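# Screw two red-taped housing corners tight, then re-hang tools

## Task

Take screws from the screw feeder and drive one into the hole at each of the two housing corners marked with red tape, turning each with the screwdriver motor until the motor halts on its own (driver_stopped_at_torque=1); after that, do not turn or shift that screw. The two unmarked holes must stay empty, and any screw tip left in one fails the job. A screw pushed in rather than turned must be backed fully out and driven again. Afterwards, return every tool to the stand slot it came from, unlock, and move the arm well away from the tools. Nothing may end up off the table.

## Robot and tools

Robot: one arm with a tool changer at its wrist. Three tools can be locked on: grip50 (two-finger gripper, 50 mm stroke), grip85 (gripper, 85 mm stroke) and driver (screwdriver with a spring-loaded hex key and a suction sleeve). tool_id reports which one is attached, or none. The only camera is cam_wrist (672x504), mounted on the wrist.

Frames: everything is in the scene frame. The origin sits on the table top under the arm base, +z is up, and +y is to the left when facing along +x. end_effector_position (metres) and end_effector_quat_wxyz (w first) always describe the centre of the changer's flat face, tool or not. The face's z axis points away from the arm. Tool points, in mm along the face's x, y, z axes: grip50 grip point (0, -25, 180); grip85 grip point (0, 0, 173) when closed, 13 mm closer when wide open; driver key tip (66, 20, 345). Both grippers close along face x.

The row: every motion argument is one row of 17 numbers for the single arm: x, y, z, qw, qx, qy, qz (absolute pose of the changer face, metres and unit quaternion, scene frame), then lock, grip50_position, grip50_force_limit, grip50_speed, grip85_position, grip85_force_limit, grip85_speed, driver_spindle, driver_torque_limit, driver_sleeve_vacuum, each in [-1, 1]. Always resend the orientation you want; the reported quaternion may have drifted.

Tool numbers: lock >0 locks, <0 unlocks, 0 keeps the previous command (about 1 s to act). Gripper position +1 = fully open; grip50 pads meet near -0.65, grip85 near -0.8; -1 closes until blocked. force_limit -1 to +1 maps to 20 N up to 185 N (grip50) or 235 N (grip85). speed -1 to +1 maps to about 20 to 150 mm/s. driver_spindle +1 = 500 rpm clockwise (screwing in), -1 reverse; the motor holds its last value even between calls, so finish actions with 0. driver_torque_limit -1 to +1 = 0.3 to 1.2 N m. driver_sleeve_vacuum above 0.01 sucks a screw onto the sleeve; anything else releases it. Tool commands only work once tool_id matches and its readings show numbers rather than n/a.

Tools (functions):
- execute_actions(actions): a list of actions; each action is a table of up to 15 rows, one row per 1/30 s step, the last row repeated to fill 15 steps (0.5 s). An empty list simply reports state and images. Each row's pose must lie within 0.6 m of the changer face's position at that action's start, along the face's axes, or the action is refused; a malformed call moves nothing. Per step the commanded pose is clipped to 100 mm and 16 degrees from the current pose, so far targets take several actions.
- move(target, speed, stop_force, blocking): drives the face in a straight line toward one absolute pose (one 17-number row). speed in m/s, 0.002 to 0.5 (default 0.25); rotation limited to double that in rad/s. Paths last 0.5 to 10 s. stop_force (9 to 40 N) ends the path when the wrist senses that much extra push along the travel direction; use it only with slow speed, not on rotating moves, and omit it when leaving a contact. blocking=false returns after 0.5 s; then use wait or stop before other motion. The result adds a move: line: done, off_target, moving, held, fault or contact, plus limits (paced = pose clipped, held = steps blocked).
- wait(seconds): 0 to 10, holds the last command.
- stop(): brakes a running move.
- zoom_image(camera, region): camera "cam_wrist", region [x0, y0, x1, y1] pixels, at most 504x504.
- finished_scene(scene): ends the current scene; irreversible.

Results: state line with pose and velocities, Hand target (the pose currently being driven to), Wrist force / Wrist torque in the face's own axes (offset up to about 4 N, noise up to 2.4 N, saturation near 50 N, may say no reading at first), pose unreachable warnings, plate_near, locked, unlocked, in_stand, unlock_refused, gripper position_measured and object_status (0 moving, 1 blocked opening, 2 blocked closing = holding, 3 at target or pads met), driver_screw_detected, driver_sleeve_vacuum_kpa, driver_turns, driver_stopped_at_torque, MOTOR HOT and fault lines.

Tool changing: align the face on the plate within about 1 mm and 1 degree, with the face's -y axis toward the fork's open side. When plate_near=1 send lock +1 and wait for locked=1; the tool then boots (a gripper closes and reopens). To remove a tool from its slot: raise it 10 to 30 mm (about 20), slide at least 110 mm out through the open side in face -y, then lift. Return by the reverse path; once in_stand=1, stay still, send lock -1 and wait for unlocked=1. Away from the stand it cannot unlock. Slots are 180 mm apart; fork arms are 40 to 70 mm either side along face x, extend 45 mm toward the open side, and their tops are 18 mm below a hung plate's face. The driver's muffler and air fitting pass just outside the fork arm on the face's +x side.

Screwing: pick a screw with suction on, press the key onto the head plus 2 mm, spin gently (driver_spindle about 0.2 or less) and lower the arm 0.7 mm per turn to follow. The motor stops itself at 95 % of the torque limit; check driver_stopped_at_torque=1 and then leave the screw alone. To restart after such a stop, hold spindle at 0 or below for 0.5 s. If loosening does not lower driver_turns, raise the torque limit.

Avoid: 150 N on any part or joint torque over limit (26.3 N m wrist, 141 N m others) triggers a 10 s stop; the arm is stiff, so do not aim past a firm contact, and approach slowly. Heavy holding heats motors (warning at 70 °C, brakes at 85 °C). Do not drop or knock items off the table; loose objects may get nudged occasionally.

Each tool is called after "Request:" as name(argument=value, ...) on one line, values as JSON.

## Session

Request:
execute_actions(actions=[])

Scene clock: 0.00 s.
end_effector_position=(+0.3295, +0.0156, +0.2985) locked=0 unlocked=1 plate_near=0 in_stand=0 unlock_refused=0 tool_id=none grip50_position_measured=n/a grip50_object_status=n/a grip85_position_measured=n/a grip85_object_status=n/a driver_sleeve_vacuum_kpa=n/a driver_screw_detected=n/a driver_stopped_at_torque=n/a driver_turns=n/a end_effector_quat_wxyz=(+0.516, -0.561, +0.638, -0.111) end_effector_velocity=(-0.000, -0.000, -0.000) end_effector_angular_velocity=(+0.001, +0.001, -0.001)
Joint positions: [ 0.009 -0.968  2.757 -4.244 -1.677  1.317]
Joint velocities: [-0.001  0.     0.    -0.001  0.     0.001]
Motor temperatures (°C, as the motors report them): [23 20 24 31 31 34]
Wrist force (N, on the end effector, along its own x y z axes, offset not removed): no reading
Wrist torque (N m, same axes, about the end effector's origin, offset not removed): no reading
Hand target: +0.330, +0.016, +0.299; +0.516, -0.561, +0.638, -0.111

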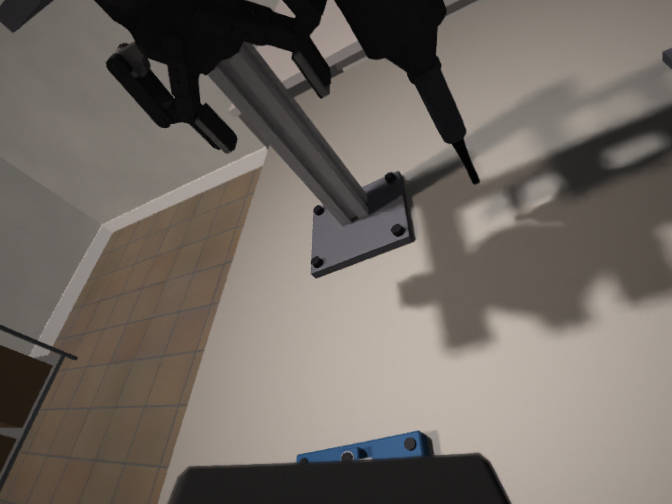

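Request:
move(target=[0.38,0.0,0.62,0.2,-0.678,0.678,-0.2,0,0,0,0,0,0,0,0,0,0])

Request:
move(target=[0.45,0.1,0.68,0,0.5,0.866,0,0,0,0,0,0,0,0,0,0,0], speed=0.4)

Scene clock: 6.50 s.
end_effector_position=(+0.3798, -0.0003, +0.6203) locked=0 unlocked=1 plate_near=0 in_stand=0 unlock_refused=0 tool_id=none grip50_position_measured=n/a grip50_object_status=n/a grip85_position_measured=n/a grip85_object_status=n/a driver_sleeve_vacuum_kpa=n/a driver_screw_detected=n/a driver_stopped_at_torque=n/a driver_turns=n/a end_effector_quat_wxyz=(-0.202, +0.678, -0.678, +0.201) end_effector_velocity=(+0.001, +0.000, +0.001) end_effector_angular_velocity=(-0.005, +0.016, -0.005)
Joint positions: [ 0.692 -1.378  1.766 -1.876 -2.536  2.117]
Joint velocities: [-0.     0.006 -0.018  0.042  0.003  0.026]
Motor temperatures (°C, as the motors report them): [23 20 24 31 31 34]
Wrist force (N, on the end effector, along its own x y z axes, offset not removed): [1.5 1.9 0.3]
Wrist torque (N m, same axes, about the end effector's origin, offset not removed): [-0.03 -0.46 -0.23]
Hand target: +0.380, -0.000, +0.620; -0.201, +0.678, -0.678, +0.200
Off the commanded pose: 0.000 m, 0 deg.
move: done
camera_calibration (this result's frames):
cam_wrist: T_world_to_cam=[[-0.0440139, -0.998849, 0.0190747, 0.0112536], [-0.959903, 0.0369912, -0.27788, 0.59809], [0.276855, -0.0305405, -0.960426, 0.534122], [0, 0, 0, 1]] pos_world=[0.42673, 0.00542898, 0.678968]

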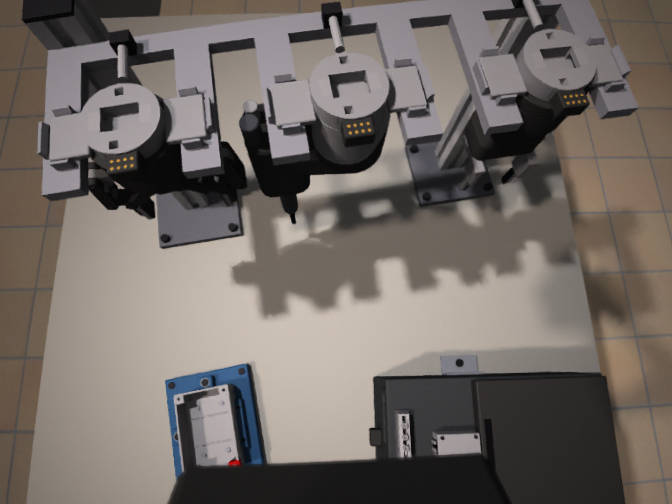

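Scene clock: 10.17 s.
end_effector_position=(+0.4064, +0.0379, +0.6428) locked=0 unlocked=1 plate_near=0 in_stand=0 unlock_refused=0 tool_id=none grip50_position_measured=n/a grip50_object_status=n/a grip85_position_measured=n/a grip85_object_status=n/a driver_sleeve_vacuum_kpa=n/a driver_screw_detected=n/a driver_stopped_at_torque=n/a driver_turns=n/a end_effector_quat_wxyz=(+0.171, -0.276, +0.935, -0.144) end_effector_velocity=(-0.000, +0.000, +0.000) end_effector_angular_velocity=(+0.001, -0.001, -0.000)
Joint positions: [ 0.715 -1.165  1.442 -1.307 -2.554  3.455]
Joint velocities: [ 0.001  0.    -0.    -0.     0.     0.001]
Motor temperatures (°C, as the motors report them): [23 20 24 31 31 34]
Wrist force (N, on the end effector, along its own x y z axes, offset not removed): [-0.6 2.2 2.7]
Wrist torque (N m, same axes, about the end effector's origin, offset not removed): [0.08 0.02 -0.17]
Hand target: +0.406, +0.038, +0.643; +0.171, -0.276, +0.935, -0.144
Off the commanded pose: 0.084 m, 96 deg; orientation clipped at the last step of the last action.
move: held; limits=paced,held; held on 65 of 110 steps, including the last
pose unreachable: on one or more control steps of this call, first in action 0 (counted from 0), an arm could not follow its commanded pose, so it was not sent that pose on those steps. On the call's last step it was still not sent that pose. It may still have moved: this result reports where it is.
cause: the commanded pose would bring two parts of the arm too close to each other (joints 4 (wrist 1) to 6 (wrist 3) lie between them).
camera_calibration (this result's frames):
cam_wrist: T_world_to_cam=[[-0.816835, -0.536787, -0.211285, 0.494814], [-0.533411, 0.84228, -0.0776991, 0.295922], [0.219669, 0.0492343, -0.974331, 0.578745], [0, 0, 0, 1]] pos_world=[0.434897, -0.0121338, 0.691429]

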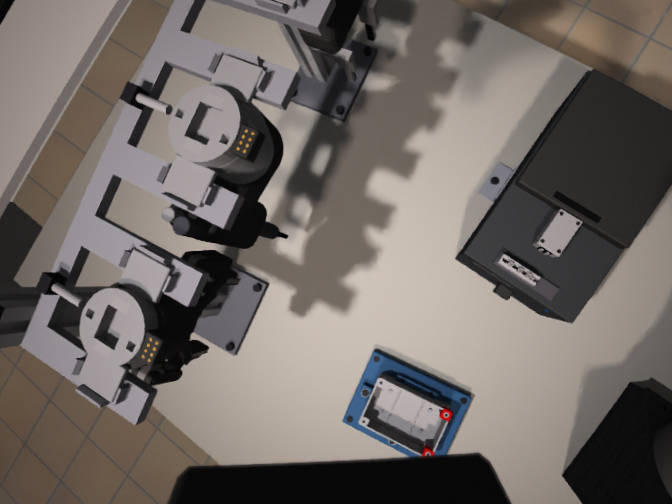

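Request:
move(target=[0.45,0.05,0.58,0,0.9,-0.436,0,0,0,0,0,0,0,0,0,0,0], speed=0.4)

Request:
move(target=[0.62,-0.02,0.52,0,0.669,0.743,0,0,0,0,0,0,0,0,0,0,0], speed=0.4)

Scene clock: 22.37 s.
end_effector_position=(+0.4499, +0.0500, +0.5802) locked=0 unlocked=1 plate_near=0 in_stand=0 unlock_refused=0 tool_id=none grip50_position_measured=n/a grip50_object_status=n/a grip85_position_measured=n/a grip85_object_status=n/a driver_sleeve_vacuum_kpa=n/a driver_screw_detected=n/a driver_stopped_at_torque=n/a driver_turns=n/a end_effector_quat_wxyz=(-0.007, +0.852, -0.523, +0.026) end_effector_velocity=(+0.000, -0.000, -0.001) end_effector_angular_velocity=(+0.003, +0.066, +0.235)
Joint positions: [ 0.562 -1.09   1.385 -1.3   -2.252  1.919]
Joint velocities: [-0.012  0.014 -0.032  0.051  0.049 -0.222]
Motor temperatures (°C, as the motors report them): [23 20 24 31 31 34]
Wrist force (N, on the end effector, along its own x y z axes, offset not removed): [3.4 3.4 3.1]
Wrist torque (N m, same axes, about the end effector's origin, offset not removed): [0.07 -0.29 -0.09]
Hand target: +0.450, +0.050, +0.580; -0.005, +0.862, -0.507, +0.021
Off the commanded pose: 0.000 m, 12 deg.
move: moving (no rest 5 s after the path's end); limits=paced
camera_calibration (this result's frames):
cam_wrist: T_world_to_cam=[[0.42628, -0.901288, 0.0772377, -0.184856], [-0.882912, -0.395963, 0.252349, 0.331737], [-0.196856, -0.175766, -0.964549, 0.700501], [0, 0, 0, 1]] pos_world=[0.509593, 0.0878712, 0.606232]

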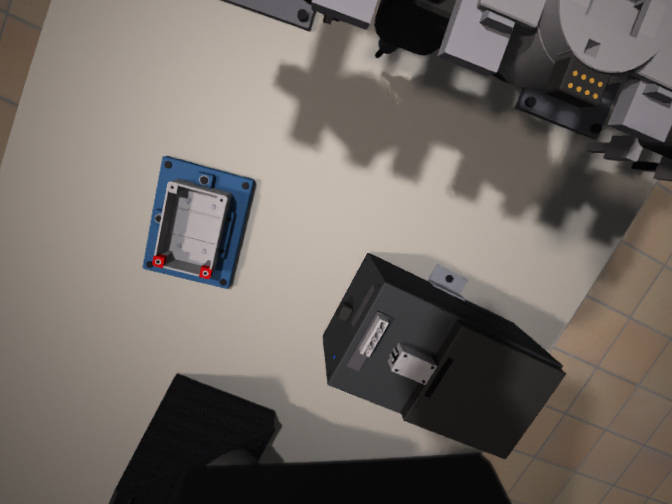

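Scene clock: 31.00 s.
end_effector_position=(+0.6193, -0.0200, +0.5201) locked=0 unlocked=1 plate_near=0 in_stand=0 unlock_refused=0 tool_id=none grip50_position_measured=n/a grip50_object_status=n/a grip85_position_measured=n/a grip85_object_status=n/a driver_sleeve_vacuum_kpa=n/a driver_screw_detected=n/a driver_stopped_at_torque=n/a driver_turns=n/a end_effector_quat_wxyz=(+0.036, +0.957, +0.287, -0.012) end_effector_velocity=(+0.000, +0.001, +0.001) end_effector_angular_velocity=(+0.001, +0.022, +0.224)
Joint positions: [ 0.328 -0.901  1.093 -1.276 -2.382  0.032]
Joint velocities: [ 0.001  0.003 -0.007  0.009  0.003 -0.221]
Motor temperatures (°C, as the motors report them): [23 20 24 31 31 34]
Wrist force (N, on the end effector, along its own x y z axes, offset not removed): [3.3 1.1 1.8]
Wrist torque (N m, same axes, about the end effector's origin, offset not removed): [0.14 -0.37 -0.13]
Hand target: +0.619, -0.020, +0.520; +0.036, +0.952, +0.303, -0.013
Off the commanded pose: 0.001 m, 63 deg; orientation clipped at the last step of the last action.
move: moving (no rest 5 s after the path's end); limits=paced
camera_calibration (this result's frames):
cam_wrist: T_world_to_cam=[[0.84882, 0.528681, -0.000238793, -0.508302], [0.495009, -0.794598, 0.35154, -0.444168], [0.185663, -0.298512, -0.936173, 0.409518], [0, 0, 0, 1]] pos_world=[0.575291, 0.0380413, 0.539401]

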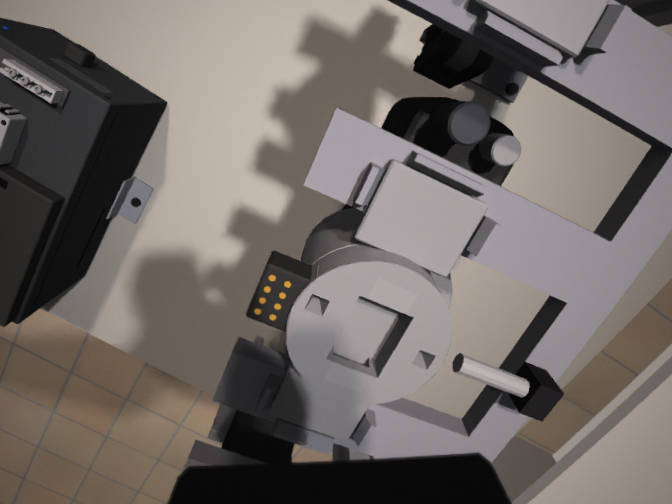

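Request:
move(target=[0.63,-0.025,0.52,0,0.669,0.743,0,0,0,0,0,0,0,0,0,0,0], speed=0.4)

Request:
move(target=[0.65,-0.025,0.47,0,0.669,0.743,0,0,0,0,0,0,0,0,0,0,0])

Scene clock: 36.07 s.
end_effector_position=(+0.6300, -0.0250, +0.5200) locked=0 unlocked=1 plate_near=0 in_stand=0 unlock_refused=0 tool_id=none grip50_position_measured=n/a grip50_object_status=n/a grip85_position_measured=n/a grip85_object_status=n/a driver_sleeve_vacuum_kpa=n/a driver_screw_detected=n/a driver_stopped_at_torque=n/a driver_turns=n/a end_effector_quat_wxyz=(+0.000, +0.670, +0.742, -0.000) end_effector_velocity=(+0.000, +0.000, -0.000) end_effector_angular_velocity=(+0.003, -0.001, +0.017)
Joint positions: [ 0.309 -0.906  1.085 -1.342 -2.328 -1.127]
Joint velocities: [-0.    -0.001  0.002 -0.005  0.002 -0.02 ]
Motor temperatures (°C, as the motors report them): [23 20 24 31 31 34]
Wrist force (N, on the end effector, along its own x y z axes, offset not removed): [-1.2 1.4 3.8]
Wrist torque (N m, same axes, about the end effector's origin, offset not removed): [-0.04 -0.10 -0.26]
Hand target: +0.630, -0.025, +0.520; -0.000, +0.669, +0.743, -0.000
Off the commanded pose: 0.000 m, 0 deg.
move: done
camera_calibration (this result's frames):
cam_wrist: T_world_to_cam=[[-0.0764189, 0.99623, 0.04106, 0.0584112], [0.954981, 0.0612913, 0.290266, -0.689873], [0.286655, 0.0613934, -0.956065, 0.361685], [0, 0, 0, 1]] pos_world=[0.5596, -0.0381129, 0.543643]

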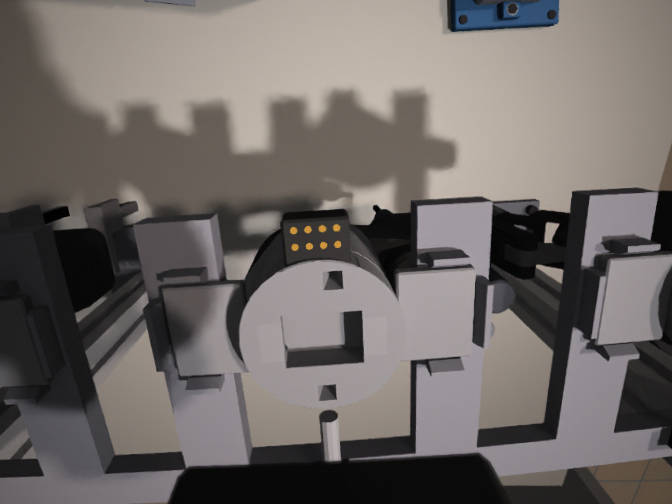

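Scene clock: 37.03 s.
end_effector_position=(+0.6499, -0.0250, +0.4704) locked=0 unlocked=1 plate_near=0 in_stand=0 unlock_refused=0 tool_id=none grip50_position_measured=n/a grip50_object_status=n/a grip85_position_measured=n/a grip85_object_status=n/a driver_sleeve_vacuum_kpa=n/a driver_screw_detected=n/a driver_stopped_at_torque=n/a driver_turns=n/a end_effector_quat_wxyz=(+0.000, +0.669, +0.743, -0.000) end_effector_velocity=(+0.001, +0.000, -0.003) end_effector_angular_velocity=(+0.001, -0.001, +0.000)
Joint positions: [ 0.252 -0.894  1.165 -1.484 -2.349 -1.201]
Joint velocities: [-0.003  0.001  0.004 -0.01  -0.001 -0.005]
Motor temperatures (°C, as the motors report them): [23 20 24 31 31 34]
Wrist force (N, on the end effector, along its own x y z axes, offset not removed): [0.0 0.5 4.0]
Wrist torque (N m, same axes, about the end effector's origin, offset not removed): [-0.04 -0.09 -0.12]
Hand target: +0.650, -0.025, +0.470; +0.000, +0.669, +0.743, -0.000
Off the commanded pose: 0.000 m, 0 deg.
move: done
camera_calibration (this result's frames):
cam_wrist: T_world_to_cam=[[-0.0783206, 0.996073, 0.0412907, 0.0630911], [0.954817, 0.0630373, 0.290431, -0.694372], [0.286688, 0.0621719, -0.956005, 0.308474], [0, 0, 0, 1]] pos_world=[0.579504, -0.0382505, 0.493965]

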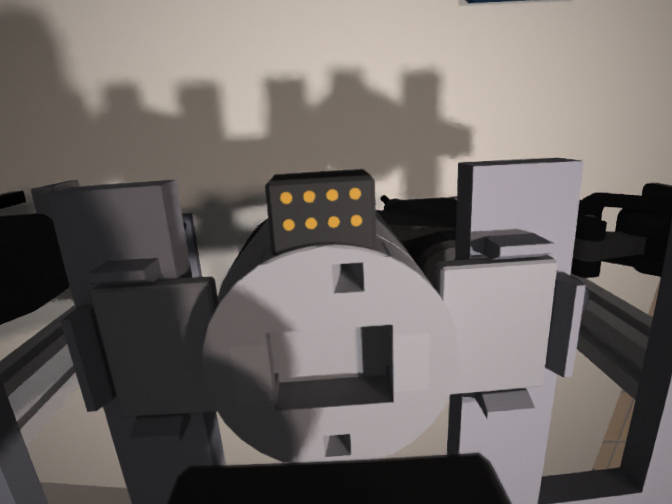

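Request:
move(target=[0.636,-0.032,0.415,0,0.66,0.7513,0,0,0,0,0,0,0,0,0,0,0], speed=0.1)

Request:
move(target=[0.636,-0.032,0.395,0,0.66,0.7513,0,0,0,0,0,0,0,0,0,0,0], speed=0.004, stop_force=12)

Scene clock: 51.87 s.
end_effector_position=(+0.6372, -0.0316, +0.4220) locked=0 unlocked=1 plate_near=0 in_stand=0 unlock_refused=0 tool_id=none grip50_position_measured=n/a grip50_object_status=n/a grip85_position_measured=n/a grip85_object_status=n/a driver_sleeve_vacuum_kpa=n/a driver_screw_detected=n/a driver_stopped_at_torque=n/a driver_turns=n/a end_effector_quat_wxyz=(+0.001, +0.662, +0.750, +0.001) end_effector_velocity=(-0.000, +0.000, -0.001) end_effector_angular_velocity=(-0.000, +0.001, +0.000)
Joint positions: [ 0.205 -0.946  1.339 -1.656 -2.365 -1.289]
Joint velocities: [0.    0.    0.002 0.    0.    0.001]
Motor temperatures (°C, as the motors report them): [23 20 24 31 31 34]
Wrist force (N, on the end effector, along its own x y z axes, offset not removed): [-5.0 4.2 -20.9]
Wrist torque (N m, same axes, about the end effector's origin, offset not removed): [0.08 -0.23 -0.23]
Hand target: +0.637, -0.032, +0.422; +0.001, +0.662, +0.750, +0.001
Off the commanded pose: 0.007 m, 0 deg.
FORCE FAULT: contact force on the arm reached its limit, and the arm stopped for 10 seconds. The contact can be on any part of the arm, not only on its tool. That time counts as 20 of the actions that you can send in this scene. The arm's remaining commands of this call were not run. The arm holds still and accepts commands again. Move the arm away from the contact; if what it grips holds it there, let go first. Pushing or pulling that hard again can fault the arm again.
move: fault
camera_calibration (this result's frames):
cam_wrist: T_world_to_cam=[[-0.0985704, 0.99426, 0.0416155, 0.0834109], [0.952389, 0.0821299, 0.293615, -0.66702], [0.288512, 0.0685759, -0.955017, 0.264874], [0, 0, 0, 1]] pos_world=[0.567066, -0.0463137, 0.445335]

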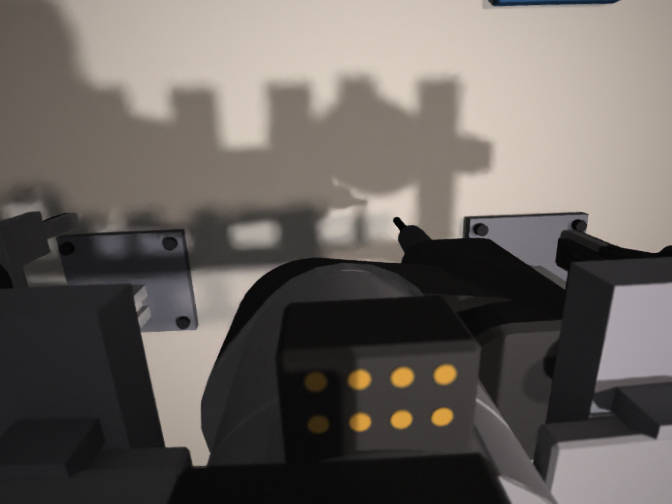

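not run: a fault stop came before this call.

Request:
move(target=[0.6355,-0.032,0.426,0,0.66,0.7513,0,0,0,0,0,0,0,0,0,0,0], speed=0.02)

Request:
move(target=[0.6355,-0.032,0.4,0,0.66,0.7513,0,0,0,0,0,0,0,0,0,0,0], speed=0.004, stop_force=15)

Scene clock: 54.70 s.
end_effector_position=(+0.6356, -0.0320, +0.4257) locked=0 unlocked=1 plate_near=0 in_stand=0 unlock_refused=0 tool_id=none grip50_position_measured=n/a grip50_object_status=n/a grip85_position_measured=n/a grip85_object_status=n/a driver_sleeve_vacuum_kpa=n/a driver_screw_detected=n/a driver_stopped_at_torque=n/a driver_turns=n/a end_effector_quat_wxyz=(+0.000, +0.660, +0.751, +0.000) end_effector_velocity=(-0.001, +0.000, +0.002) end_effector_angular_velocity=(-0.000, +0.002, +0.003)
Joint positions: [ 0.209 -0.948  1.333 -1.64  -2.363 -1.285]
Joint velocities: [ 0.003 -0.001 -0.004  0.01   0.001  0.003]
Motor temperatures (°C, as the motors report them): [23 20 24 31 31 34]
Wrist force (N, on the end effector, along its own x y z axes, offset not removed): [-0.6 4.4 0.9]
Wrist torque (N m, same axes, about the end effector's origin, offset not removed): [0.17 -0.35 -0.39]
Hand target: +0.635, -0.032, +0.426; +0.000, +0.660, +0.751, +0.000
Off the commanded pose: 0.000 m, 0 deg.
move: done
camera_calibration (this result's frames):
cam_wrist: T_world_to_cam=[[-0.102486, 0.993868, 0.041506, 0.0859579], [0.952902, 0.0861172, 0.290796, -0.665562], [0.285439, 0.0693536, -0.955884, 0.2713], [0, 0, 0, 1]] pos_world=[0.565585, -0.0469301, 0.449306]

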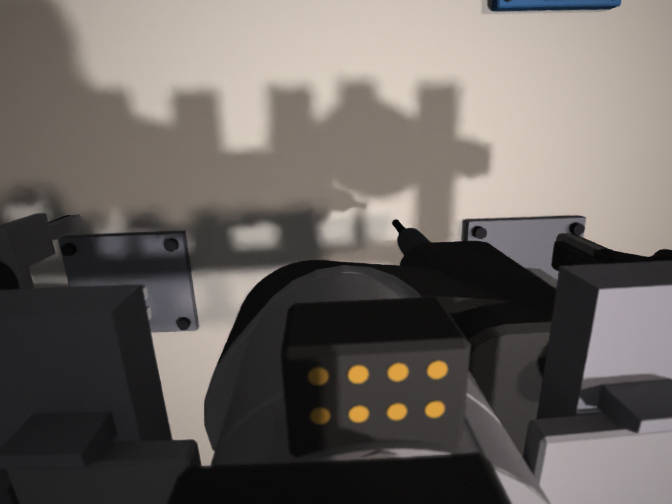

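Scene clock: 56.07 s.
end_effector_position=(+0.6355, -0.0320, +0.4218) locked=0 unlocked=1 plate_near=0 in_stand=0 unlock_refused=0 tool_id=none grip50_position_measured=n/a grip50_object_status=n/a grip85_position_measured=n/a grip85_object_status=n/a driver_sleeve_vacuum_kpa=n/a driver_screw_detected=n/a driver_stopped_at_torque=n/a driver_turns=n/a end_effector_quat_wxyz=(+0.000, +0.660, +0.751, +0.000) end_effector_velocity=(+0.001, -0.002, +0.000) end_effector_angular_velocity=(-0.001, +0.003, +0.001)
Joint positions: [ 0.205 -0.949  1.342 -1.652 -2.364 -1.29 ]
Joint velocities: [-0.002  0.    -0.004  0.007  0.     0.   ]
Motor temperatures (°C, as the motors report them): [23 20 24 31 31 34]
Wrist force (N, on the end effector, along its own x y z axes, offset not removed): [1.9 4.6 -32.6]
Wrist torque (N m, same axes, about the end effector's origin, offset not removed): [-0.08 -0.40 -0.26]
Hand target: +0.636, -0.032, +0.422; +0.000, +0.660, +0.751, +0.000
Off the commanded pose: 0.022 m, 0 deg.
move: contact
camera_calibration (this result's frames):
cam_wrist: T_world_to_cam=[[-0.102764, 0.993841, 0.0414673, 0.0863009], [0.952847, 0.086388, 0.290896, -0.664355], [0.285522, 0.0694057, -0.955856, 0.267522], [0, 0, 0, 1]] pos_world=[0.565514, -0.0469446, 0.445392]

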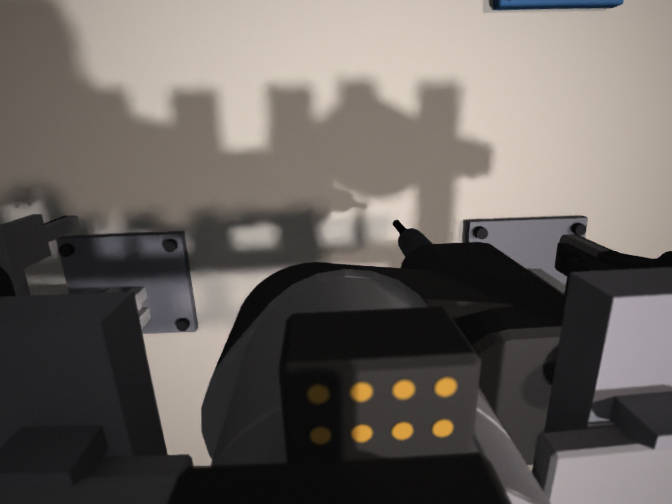

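Request:
execute_actions(actions=[[[0.6355,-0.032,0.4235,0,0.66,0.7513,0,0,0,0,0,0,0,0,0,0,0]],[[0.636,-0.027,0.4235,0,0.66,0.7513,0,0,0,0,0,0,0,0,0,0,0]]])

Request:
move(target=[0.636,-0.027,0.4,0,0.66,0.7513,0,0,0,0,0,0,0,0,0,0,0], speed=0.004, stop_force=15)

Scene clock: 60.70 s.
end_effector_position=(+0.6360, -0.0271, +0.4235) locked=0 unlocked=1 plate_near=0 in_stand=0 unlock_refused=0 tool_id=none grip50_position_measured=n/a grip50_object_status=n/a grip85_position_measured=n/a grip85_object_status=n/a driver_sleeve_vacuum_kpa=n/a driver_screw_detected=n/a driver_stopped_at_torque=n/a driver_turns=n/a end_effector_quat_wxyz=(-0.000, +0.660, +0.751, +0.000) end_effector_velocity=(-0.000, +0.002, +0.001) end_effector_angular_velocity=(+0.000, -0.001, +0.002)
Joint positions: [ 0.211 -0.941  1.335 -1.646 -2.362 -1.282]
Joint velocities: [ 0.003  0.002 -0.001 -0.     0.     0.   ]
Motor temperatures (°C, as the motors report them): [23 20 24 31 31 34]
Wrist force (N, on the end effector, along its own x y z axes, offset not removed): [-1.3 -1.1 2.6]
Wrist torque (N m, same axes, about the end effector's origin, offset not removed): [-0.05 -0.17 -0.25]
Hand target: +0.636, -0.027, +0.424; -0.000, +0.660, +0.751, +0.000
Off the commanded pose: 0.000 m, 0 deg.
camera_calibration (this result's frames):
cam_wrist: T_world_to_cam=[[-0.102761, 0.99384, 0.0414982, 0.0814533], [0.952934, 0.0863969, 0.290607, -0.665624], [0.285232, 0.0694081, -0.955942, 0.26889], [0, 0, 0, 1]] pos_world=[0.56597, -0.0421068, 0.447098]

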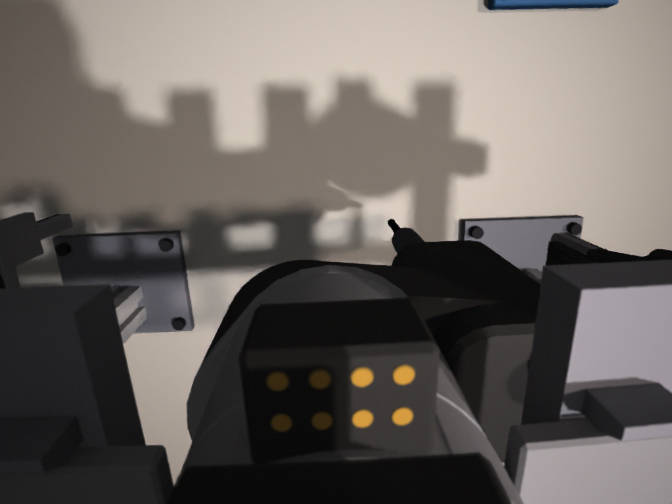

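Scene clock: 61.77 s.
end_effector_position=(+0.6359, -0.0271, +0.4208) locked=0 unlocked=1 plate_near=0 in_stand=0 unlock_refused=0 tool_id=none grip50_position_measured=n/a grip50_object_status=n/a grip85_position_measured=n/a grip85_object_status=n/a driver_sleeve_vacuum_kpa=n/a driver_screw_detected=n/a driver_stopped_at_torque=n/a driver_turns=n/a end_effector_quat_wxyz=(+0.000, +0.660, +0.751, +0.000) end_effector_velocity=(+0.000, -0.001, +0.000) end_effector_angular_velocity=(-0.001, +0.002, +0.001)
Joint positions: [ 0.208 -0.942  1.341 -1.655 -2.363 -1.286]
Joint velocities: [-0.001  0.    -0.003  0.006 -0.     0.   ]
Motor temperatures (°C, as the motors report them): [23 20 24 31 31 34]
Wrist force (N, on the end effector, along its own x y z axes, offset not removed): [2.2 7.0 -31.2]
Wrist torque (N m, same axes, about the end effector's origin, offset not removed): [-0.12 -0.30 -0.20]
Hand target: +0.636, -0.027, +0.421; +0.000, +0.660, +0.751, +0.000
Off the commanded pose: 0.021 m, 0 deg.
move: contact
camera_calibration (this result's frames):
cam_wrist: T_world_to_cam=[[-0.102998, 0.993817, 0.0414619, 0.0816938], [0.952874, 0.0866252, 0.290736, -0.664799], [0.285347, 0.0694533, -0.955904, 0.266231], [0, 0, 0, 1]] pos_world=[0.565915, -0.0420909, 0.444385]

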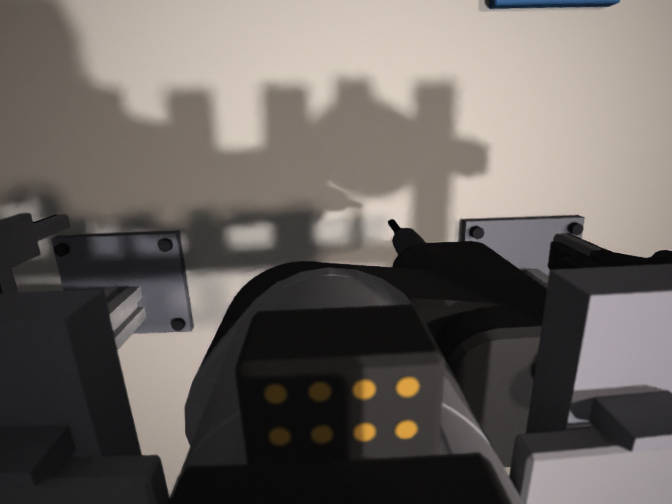

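Request:
execute_actions(actions=[[[0.636,-0.027,0.4235,0,0.66,0.7513,0,0,0,0,0,0,0,0,0,0,0]],[[0.6385,-0.0275,0.4235,0,0.66,0.7513,0,0,0,0,0,0,0,0,0,0,0]]])

Request:
move(target=[0.6385,-0.0275,0.4,0,0.66,0.7513,0,0,0,0,0,0,0,0,0,0,0], speed=0.004, stop_force=15)

Scene clock: 66.80 s.
end_effector_position=(+0.6384, -0.0275, +0.4235) locked=0 unlocked=1 plate_near=0 in_stand=0 unlock_refused=0 tool_id=none grip50_position_measured=n/a grip50_object_status=n/a grip85_position_measured=n/a grip85_object_status=n/a driver_sleeve_vacuum_kpa=n/a driver_screw_detected=n/a driver_stopped_at_torque=n/a driver_turns=n/a end_effector_quat_wxyz=(-0.000, +0.660, +0.751, +0.000) end_effector_velocity=(+0.000, +0.000, +0.000) end_effector_angular_velocity=(-0.001, -0.000, +0.002)
Joint positions: [ 0.209 -0.937  1.327 -1.644 -2.363 -1.284]
Joint velocities: [ 0.001  0.001 -0.001  0.001 -0.001 -0.001]
Motor temperatures (°C, as the motors report them): [23 20 24 31 31 34]
Wrist force (N, on the end effector, along its own x y z axes, offset not removed): [0.9 3.9 3.8]
Wrist torque (N m, same axes, about the end effector's origin, offset not removed): [0.09 -0.12 -0.19]
Hand target: +0.638, -0.028, +0.424; +0.000, +0.660, +0.751, -0.000
Off the commanded pose: 0.000 m, 0 deg.
camera_calibration (this result's frames):
cam_wrist: T_world_to_cam=[[-0.102791, 0.993836, 0.0415281, 0.082022], [0.952928, 0.0864165, 0.290621, -0.667912], [0.285241, 0.0694466, -0.955937, 0.268234], [0, 0, 0, 1]] pos_world=[0.568392, -0.0424257, 0.447118]

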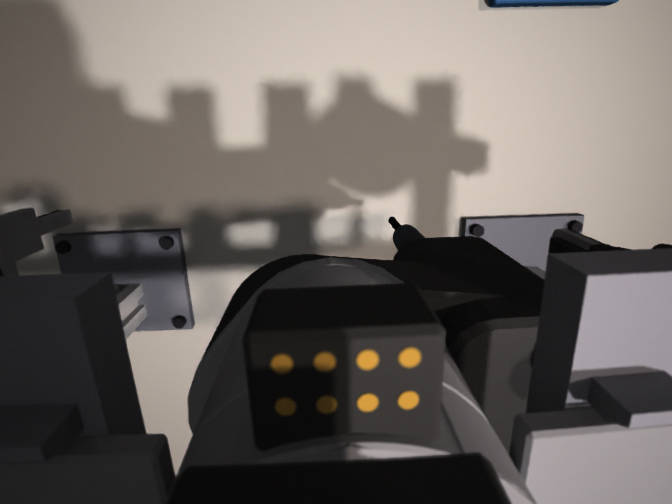

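Scene clock: 67.87 s.
end_effector_position=(+0.6384, -0.0275, +0.4208) locked=0 unlocked=1 plate_near=0 in_stand=0 unlock_refused=0 tool_id=none grip50_position_measured=n/a grip50_object_status=n/a grip85_position_measured=n/a grip85_object_status=n/a driver_sleeve_vacuum_kpa=n/a driver_screw_detected=n/a driver_stopped_at_torque=n/a driver_turns=n/a end_effector_quat_wxyz=(+0.000, +0.660, +0.751, +0.000) end_effector_velocity=(-0.000, -0.000, +0.000) end_effector_angular_velocity=(-0.001, +0.003, +0.002)
Joint positions: [ 0.207 -0.937  1.333 -1.653 -2.364 -1.288]
Joint velocities: [ 0.     0.    -0.002  0.006  0.     0.001]
Motor temperatures (°C, as the motors report them): [23 20 24 31 31 34]
Wrist force (N, on the end effector, along its own x y z axes, offset not removed): [4.5 8.0 -30.8]
Wrist torque (N m, same axes, about the end effector's origin, offset not removed): [0.02 -0.55 -0.31]
Hand target: +0.638, -0.027, +0.421; +0.000, +0.660, +0.751, +0.000
Off the commanded pose: 0.021 m, 0 deg.
move: contact
camera_calibration (this result's frames):
cam_wrist: T_world_to_cam=[[-0.103007, 0.993815, 0.0414927, 0.0822763], [0.952864, 0.0866225, 0.290769, -0.667105], [0.285377, 0.0694881, -0.955893, 0.265562], [0, 0, 0, 1]] pos_world=[0.56835, -0.0424345, 0.444408]

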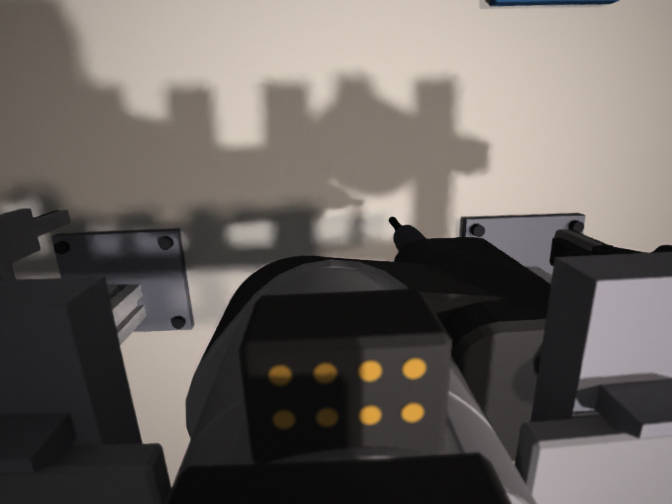

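Request:
execute_actions(actions=[[[0.6385,-0.0275,0.423,0,0.66,0.7513,0,0,0,0,0,0,0,0,0,0,0]],[[0.638,-0.0245,0.423,0,0.66,0.7513,0,0,0,0,0,0,0,0,0,0,0]]])

Request:
move(target=[0.638,-0.0245,0.4,0,0.66,0.7513,0,0,0,0,0,0,0,0,0,0,0], speed=0.004, stop_force=15)

Scene clock: 70.43 s.
end_effector_position=(+0.6380, -0.0246, +0.4230) locked=0 unlocked=1 plate_near=0 in_stand=0 unlock_refused=0 tool_id=none grip50_position_measured=n/a grip50_object_status=n/a grip85_position_measured=n/a grip85_object_status=n/a driver_sleeve_vacuum_kpa=n/a driver_screw_detected=n/a driver_stopped_at_torque=n/a driver_turns=n/a end_effector_quat_wxyz=(+0.000, +0.660, +0.751, +0.000) end_effector_velocity=(-0.000, +0.001, +0.000) end_effector_angular_velocity=(+0.000, -0.001, +0.000)
Joint positions: [ 0.212 -0.934  1.328 -1.646 -2.362 -1.281]
Joint velocities: [ 0.001  0.001 -0.    -0.001  0.     0.   ]
Motor temperatures (°C, as the motors report them): [23 20 24 31 31 34]
Wrist force (N, on the end effector, along its own x y z axes, offset not removed): [-2.1 2.5 4.7]
Wrist torque (N m, same axes, about the end effector's origin, offset not removed): [0.12 -0.15 -0.08]
Hand target: +0.638, -0.024, +0.423; -0.000, +0.660, +0.751, +0.000
Off the commanded pose: 0.000 m, 0 deg.
camera_calibration (this result's frames):
cam_wrist: T_world_to_cam=[[-0.102682, 0.993847, 0.0415187, 0.079113], [0.952922, 0.0863108, 0.290673, -0.667695], [0.285301, 0.0694111, -0.955921, 0.267633], [0, 0, 0, 1]] pos_world=[0.568028, -0.0395737, 0.446633]

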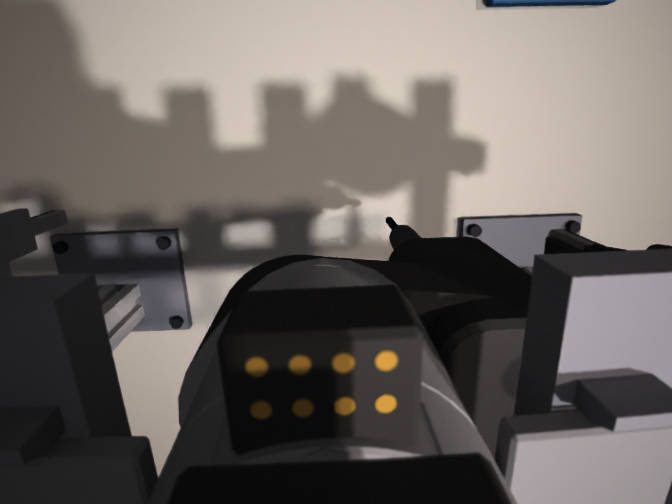

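Scene clock: 72.13 s.
end_effector_position=(+0.6380, -0.0246, +0.4176) locked=0 unlocked=1 plate_near=0 in_stand=0 unlock_refused=0 tool_id=none grip50_position_measured=n/a grip50_object_status=n/a grip85_position_measured=n/a grip85_object_status=n/a driver_sleeve_vacuum_kpa=n/a driver_screw_detected=n/a driver_stopped_at_torque=n/a driver_turns=n/a end_effector_quat_wxyz=(-0.000, +0.660, +0.751, -0.000) end_effector_velocity=(-0.000, -0.001, -0.000) end_effector_angular_velocity=(-0.001, +0.003, +0.003)
Joint positions: [ 0.206 -0.935  1.34  -1.663 -2.364 -1.288]
Joint velocities: [-0.001 -0.    -0.002  0.006 -0.    -0.001]
Motor temperatures (°C, as the motors report them): [23 20 24 31 31 34]
Wrist force (N, on the end effector, along its own x y z axes, offset not removed): [-1.7 1.8 2.9]
Wrist torque (N m, same axes, about the end effector's origin, offset not removed): [0.20 -0.06 -0.35]
Hand target: +0.638, -0.025, +0.418; +0.000, +0.660, +0.751, +0.000
Off the commanded pose: 0.018 m, 0 deg.
move: contact
camera_calibration (this result's frames):
cam_wrist: T_world_to_cam=[[-0.102877, 0.993831, 0.0414286, 0.0795104], [0.95295, 0.0865352, 0.290513, -0.66602], [0.285136, 0.0693666, -0.955974, 0.262591], [0, 0, 0, 1]] pos_world=[0.567989, -0.0396009, 0.441224]

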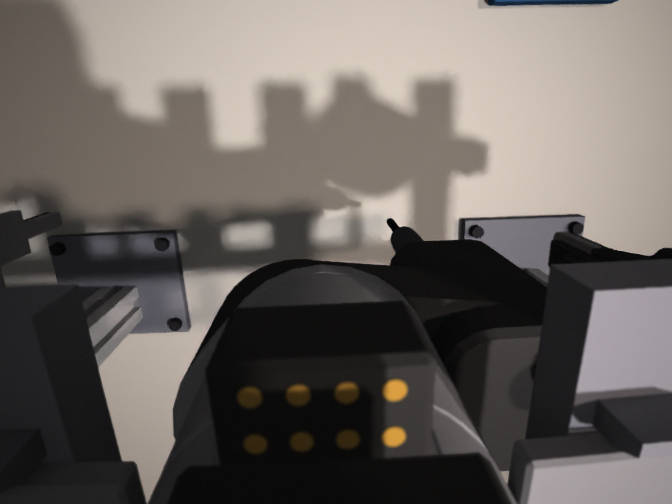

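Request:
move(target=[0.638,-0.0245,0.4,0,0.66,0.7513,0,0,0,0,0,0,0,0,0,0,0], speed=0.004, stop_force=25)

Scene clock: 76.27 s.
end_effector_position=(+0.6380, -0.0246, +0.4117) locked=0 unlocked=1 plate_near=1 in_stand=1 unlock_refused=0 tool_id=none grip50_position_measured=n/a grip50_object_status=n/a grip85_position_measured=n/a grip85_object_status=n/a driver_sleeve_vacuum_kpa=n/a driver_screw_detected=n/a driver_stopped_at_torque=n/a driver_turns=n/a end_effector_quat_wxyz=(+0.000, +0.660, +0.751, +0.000) end_effector_velocity=(-0.000, -0.000, +0.001) end_effector_angular_velocity=(-0.001, +0.001, +0.002)
Joint positions: [ 0.2   -0.935  1.354 -1.682 -2.366 -1.296]
Joint velocities: [ 0.001  0.    -0.003  0.006 -0.     0.001]
Motor temperatures (°C, as the motors report them): [23 20 24 31 31 34]
Wrist force (N, on the end effector, along its own x y z axes, offset not removed): [-19.0 -28.0 -32.0]
Wrist torque (N m, same axes, about the end effector's origin, offset not removed): [0.56 -0.03 -1.56]
Hand target: +0.638, -0.025, +0.412; +0.000, +0.660, +0.751, +0.000
Off the commanded pose: 0.012 m, 0 deg.
move: contact
camera_calibration (this result's frames):
cam_wrist: T_world_to_cam=[[-0.102991, 0.993819, 0.0414242, 0.0797904], [0.952879, 0.0866303, 0.290719, -0.664297], [0.285333, 0.0694136, -0.955911, 0.25678], [0, 0, 0, 1]] pos_world=[0.567944, -0.0395731, 0.435277]

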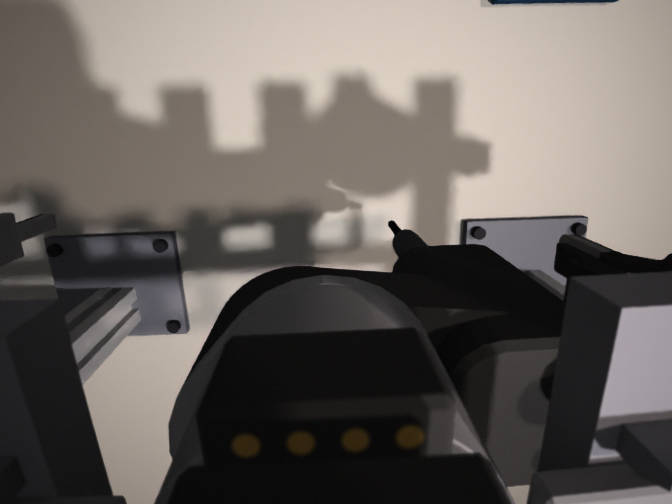

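Request:
execute_actions(actions=[[[0.6375,-0.0248,0.4117,0,0.659,0.752,0,1,0,0,0,0,0,0,0,0,0]],[[0.6375,-0.0248,0.4117,0,0.659,0.752,0,1,0,0,0,0,0,0,0,0,0]],[[0.6375,-0.0248,0.4117,0,0.659,0.752,0,1,0,0,0,0,0,0,0,0,0]]])

Request:
move(target=[0.6375,-0.0248,0.431,0,0.659,0.752,0,0,0,0,0,0,0,0,0,0,0], speed=0.03)

Request:
move(target=[0.5135,-0.0412,0.431,0,0.659,0.752,0,0,0,0,0,0,0,0,0,0,0], speed=0.08)

Request:
move(target=[0.47,-0.05,0.56,0,0.659,0.752,0,0,0,0,0,0,0,0,0,0,0])

Request:
move(target=[0.33,-0.16,0.56,0,0.659,0.752,0,0,0,0,0,0,0,0,0,0,0])

Request:
zoom_image(camera="cam_wrist", region=[280,120,500,300])

Scene clock: 82.23 s.
end_effector_position=(+0.6375, -0.0248, +0.4117) locked=1 unlocked=0 plate_near=1 in_stand=1 unlock_refused=0 tool_id=driver grip50_position_measured=n/a grip50_object_status=n/a grip85_position_measured=n/a grip85_object_status=n/a driver_sleeve_vacuum_kpa=n/a driver_screw_detected=n/a driver_stopped_at_torque=n/a driver_turns=n/a end_effector_quat_wxyz=(-0.000, +0.659, +0.752, +0.000) end_effector_velocity=(+0.000, -0.000, +0.000) end_effector_angular_velocity=(+0.001, -0.000, +0.000)
Joint positions: [ 0.2   -0.936  1.356 -1.682 -2.365 -1.299]
Joint velocities: [ 0.    -0.    -0.001  0.     0.001 -0.001]
Motor temperatures (°C, as the motors report them): [23 20 24 31 31 34]
Wrist force (N, on the end effector, along its own x y z axes, offset not removed): [4.0 -15.8 -0.4]
Wrist torque (N m, same axes, about the end effector's origin, offset not removed): [0.25 -0.30 -1.04]
Hand target: +0.637, -0.025, +0.412; -0.000, +0.659, +0.752, +0.000
Off the commanded pose: 0.000 m, 0 deg.
camera_calibration (this result's frames):
cam_wrist: T_world_to_cam=[[-0.105205, 0.993582, 0.041552, 0.0813073], [0.952738, 0.0887294, 0.290547, -0.663606], [0.284996, 0.0701552, -0.955958, 0.257188], [0, 0, 0, 1]] pos_world=[0.567499, -0.0399471, 0.435291]

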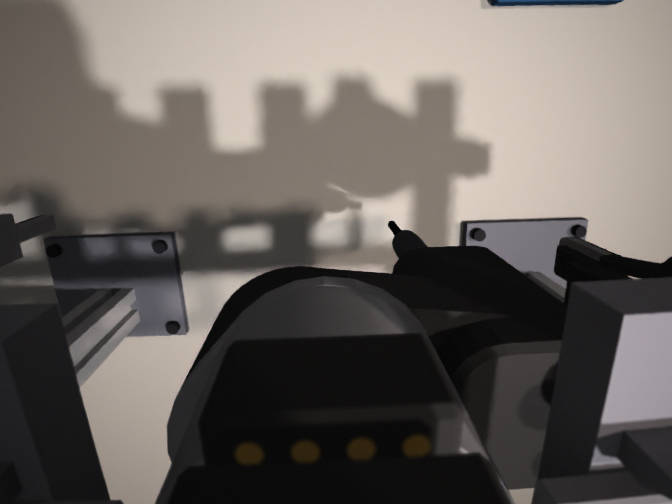

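Scene clock: 83.23 s.
end_effector_position=(+0.6375, -0.0248, +0.4307) locked=1 unlocked=0 plate_near=1 in_stand=0 unlock_refused=0 tool_id=driver grip50_position_measured=n/a grip50_object_status=n/a grip85_position_measured=n/a grip85_object_status=n/a driver_sleeve_vacuum_kpa=0 driver_screw_detected=0 driver_stopped_at_torque=0 driver_turns=0.00 end_effector_quat_wxyz=(+0.000, +0.659, +0.752, +0.000) end_effector_velocity=(+0.000, +0.000, +0.003) end_effector_angular_velocity=(+0.000, -0.000, -0.001)
Joint positions: [ 0.219 -0.934  1.311 -1.622 -2.36  -1.273]
Joint velocities: [ 0.003  0.001 -0.007  0.009  0.001  0.005]
Motor temperatures (°C, as the motors report them): [23 20 24 31 31 34]
Wrist force (N, on the end effector, along its own x y z axes, offset not removed): [-2.7 2.7 4.4]
Wrist torque (N m, same axes, about the end effector's origin, offset not removed): [0.01 -0.02 -0.09]
Hand target: +0.637, -0.025, +0.431; -0.000, +0.659, +0.752, +0.000
Off the commanded pose: 0.000 m, 0 deg.
move: done
camera_calibration (this result's frames):
cam_wrist: T_world_to_cam=[[-0.105195, 0.993583, 0.0415468, 0.080509], [0.9527, 0.0887121, 0.290676, -0.669152], [0.285125, 0.0701594, -0.955919, 0.275226], [0, 0, 0, 1]] pos_world=[0.567497, -0.0399402, 0.454255]

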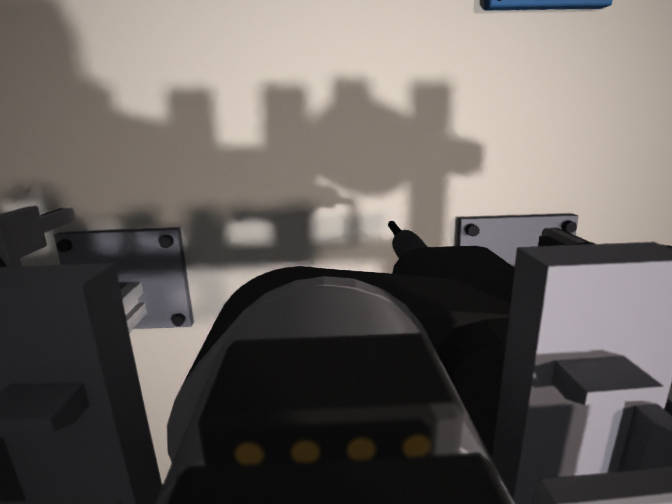

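Scene clock: 85.30 s.
end_effector_position=(+0.5139, -0.0410, +0.4310) locked=1 unlocked=0 plate_near=1 in_stand=0 unlock_refused=0 tool_id=driver grip50_position_measured=n/a grip50_object_status=n/a grip85_position_measured=n/a grip85_object_status=n/a driver_sleeve_vacuum_kpa=0 driver_screw_detected=0 driver_stopped_at_torque=0 driver_turns=0.00 end_effector_quat_wxyz=(-0.000, +0.659, +0.752, +0.000) end_effector_velocity=(-0.002, -0.001, -0.000) end_effector_angular_velocity=(+0.001, +0.001, -0.002)
Joint positions: [ 0.263 -1.195  1.674 -1.682 -2.345 -1.215]
Joint velocities: [-0.    -0.005  0.006 -0.     0.001  0.002]
Motor temperatures (°C, as the motors report them): [23 20 24 31 31 34]
Wrist force (N, on the end effector, along its own x y z axes, offset not removed): [-0.3 3.1 3.1]
Wrist torque (N m, same axes, about the end effector's origin, offset not removed): [0.28 -0.22 -0.24]
Hand target: +0.514, -0.041, +0.431; -0.000, +0.659, +0.752, +0.000
Off the commanded pose: 0.000 m, 0 deg.
move: done
camera_calibration (this result's frames):
cam_wrist: T_world_to_cam=[[-0.105182, 0.993584, 0.0415738, 0.0835921], [0.952726, 0.0886973, 0.290597, -0.550009], [0.285045, 0.070174, -0.955942, 0.311967], [0, 0, 0, 1]] pos_world=[0.443875, -0.0561633, 0.454578]

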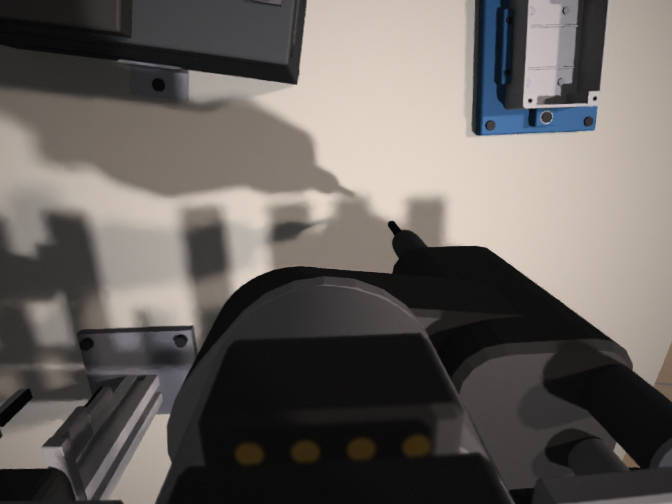

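Scene clock: 86.53 s.
end_effector_position=(+0.4700, -0.0500, +0.5596) locked=1 unlocked=0 plate_near=1 in_stand=0 unlock_refused=0 tool_id=driver grip50_position_measured=n/a grip50_object_status=n/a grip85_position_measured=n/a grip85_object_status=n/a driver_sleeve_vacuum_kpa=0 driver_screw_detected=0 driver_stopped_at_torque=0 driver_turns=0.00 end_effector_quat_wxyz=(-0.000, +0.659, +0.752, +0.000) end_effector_velocity=(-0.000, -0.001, +0.003) end_effector_angular_velocity=(-0.001, +0.003, -0.001)
Joint positions: [ 0.427 -1.222  1.426 -1.272 -2.275 -1.014]
Joint velocities: [ 0.003  0.003 -0.011  0.014  0.003  0.006]
Motor temperatures (°C, as the motors report them): [23 20 24 31 31 34]
Wrist force (N, on the end effector, along its own x y z axes, offset not removed): [-0.5 2.3 4.6]
Wrist torque (N m, same axes, about the end effector's origin, offset not removed): [0.13 -0.14 -0.13]
Hand target: +0.470, -0.050, +0.560; -0.000, +0.659, +0.752, +0.000
Off the commanded pose: 0.000 m, 0 deg.
move: done
camera_calibration (this result's frames):
cam_wrist: T_world_to_cam=[[-0.105335, 0.993549, 0.0420013, 0.0823679], [0.952607, 0.0886935, 0.290986, -0.544983], [0.285384, 0.0706618, -0.955805, 0.447871], [0, 0, 0, 1]] pos_world=[0.400016, -0.0651475, 0.583201]

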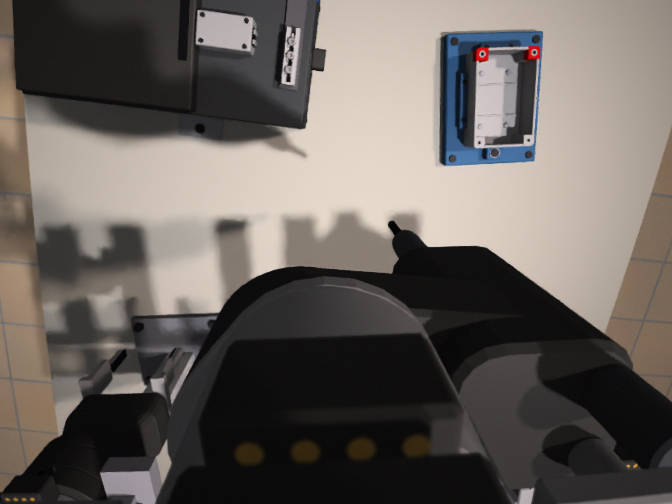

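Scene clock: 87.97 s.
end_effector_position=(+0.3302, -0.1597, +0.5599) locked=1 unlocked=0 plate_near=1 in_stand=0 unlock_refused=0 tool_id=driver grip50_position_measured=n/a grip50_object_status=n/a grip85_position_measured=n/a grip85_object_status=n/a driver_sleeve_vacuum_kpa=0 driver_screw_detected=0 driver_stopped_at_torque=0 driver_turns=0.00 end_effector_quat_wxyz=(-0.000, +0.659, +0.752, +0.000) end_effector_velocity=(-0.002, -0.002, +0.000) end_effector_angular_velocity=(+0.000, -0.000, -0.002)
Joint positions: [ 0.435 -1.612  1.665 -1.115 -2.271 -1.005]
Joint velocities: [-0.001 -0.006  0.001  0.003 -0.001  0.001]
Motor temperatures (°C, as the motors report them): [23 20 24 31 31 34]
Wrist force (N, on the end effector, along its own x y z axes, offset not removed): [-4.5 -1.5 1.8]
Wrist torque (N m, same axes, about the end effector's origin, offset not removed): [-0.10 0.15 -0.07]
Hand target: +0.330, -0.160, +0.560; -0.000, +0.659, +0.752, +0.000
Off the commanded pose: 0.000 m, 0 deg.
move: done
camera_calibration (this result's frames):
cam_wrist: T_world_to_cam=[[-0.105183, 0.993587, 0.0415025, 0.176863], [0.952728, 0.0887195, 0.290584, -0.401935], [0.285038, 0.070105, -0.955949, 0.495933], [0, 0, 0, 1]] pos_world=[0.260178, -0.174837, 0.583542]

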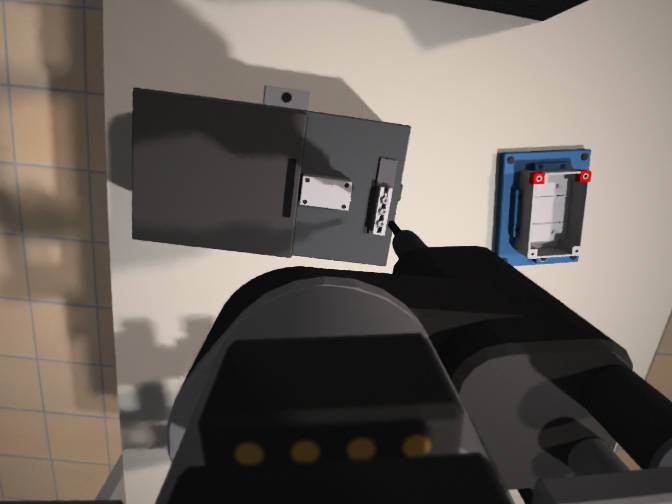

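Region (280, 120, 500, 300) of cam_wrist's 672x504 image, scaled by 2.291, with more detail than that image has; it fills the top 412 rows of this view, and the rest is white.

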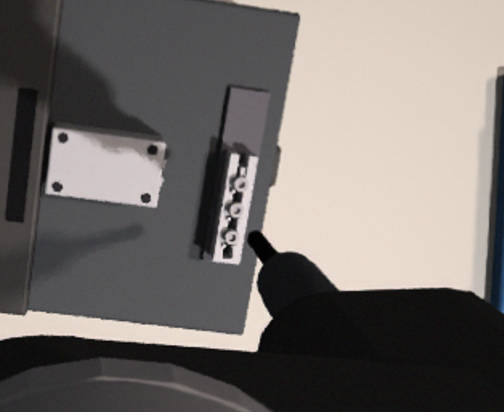

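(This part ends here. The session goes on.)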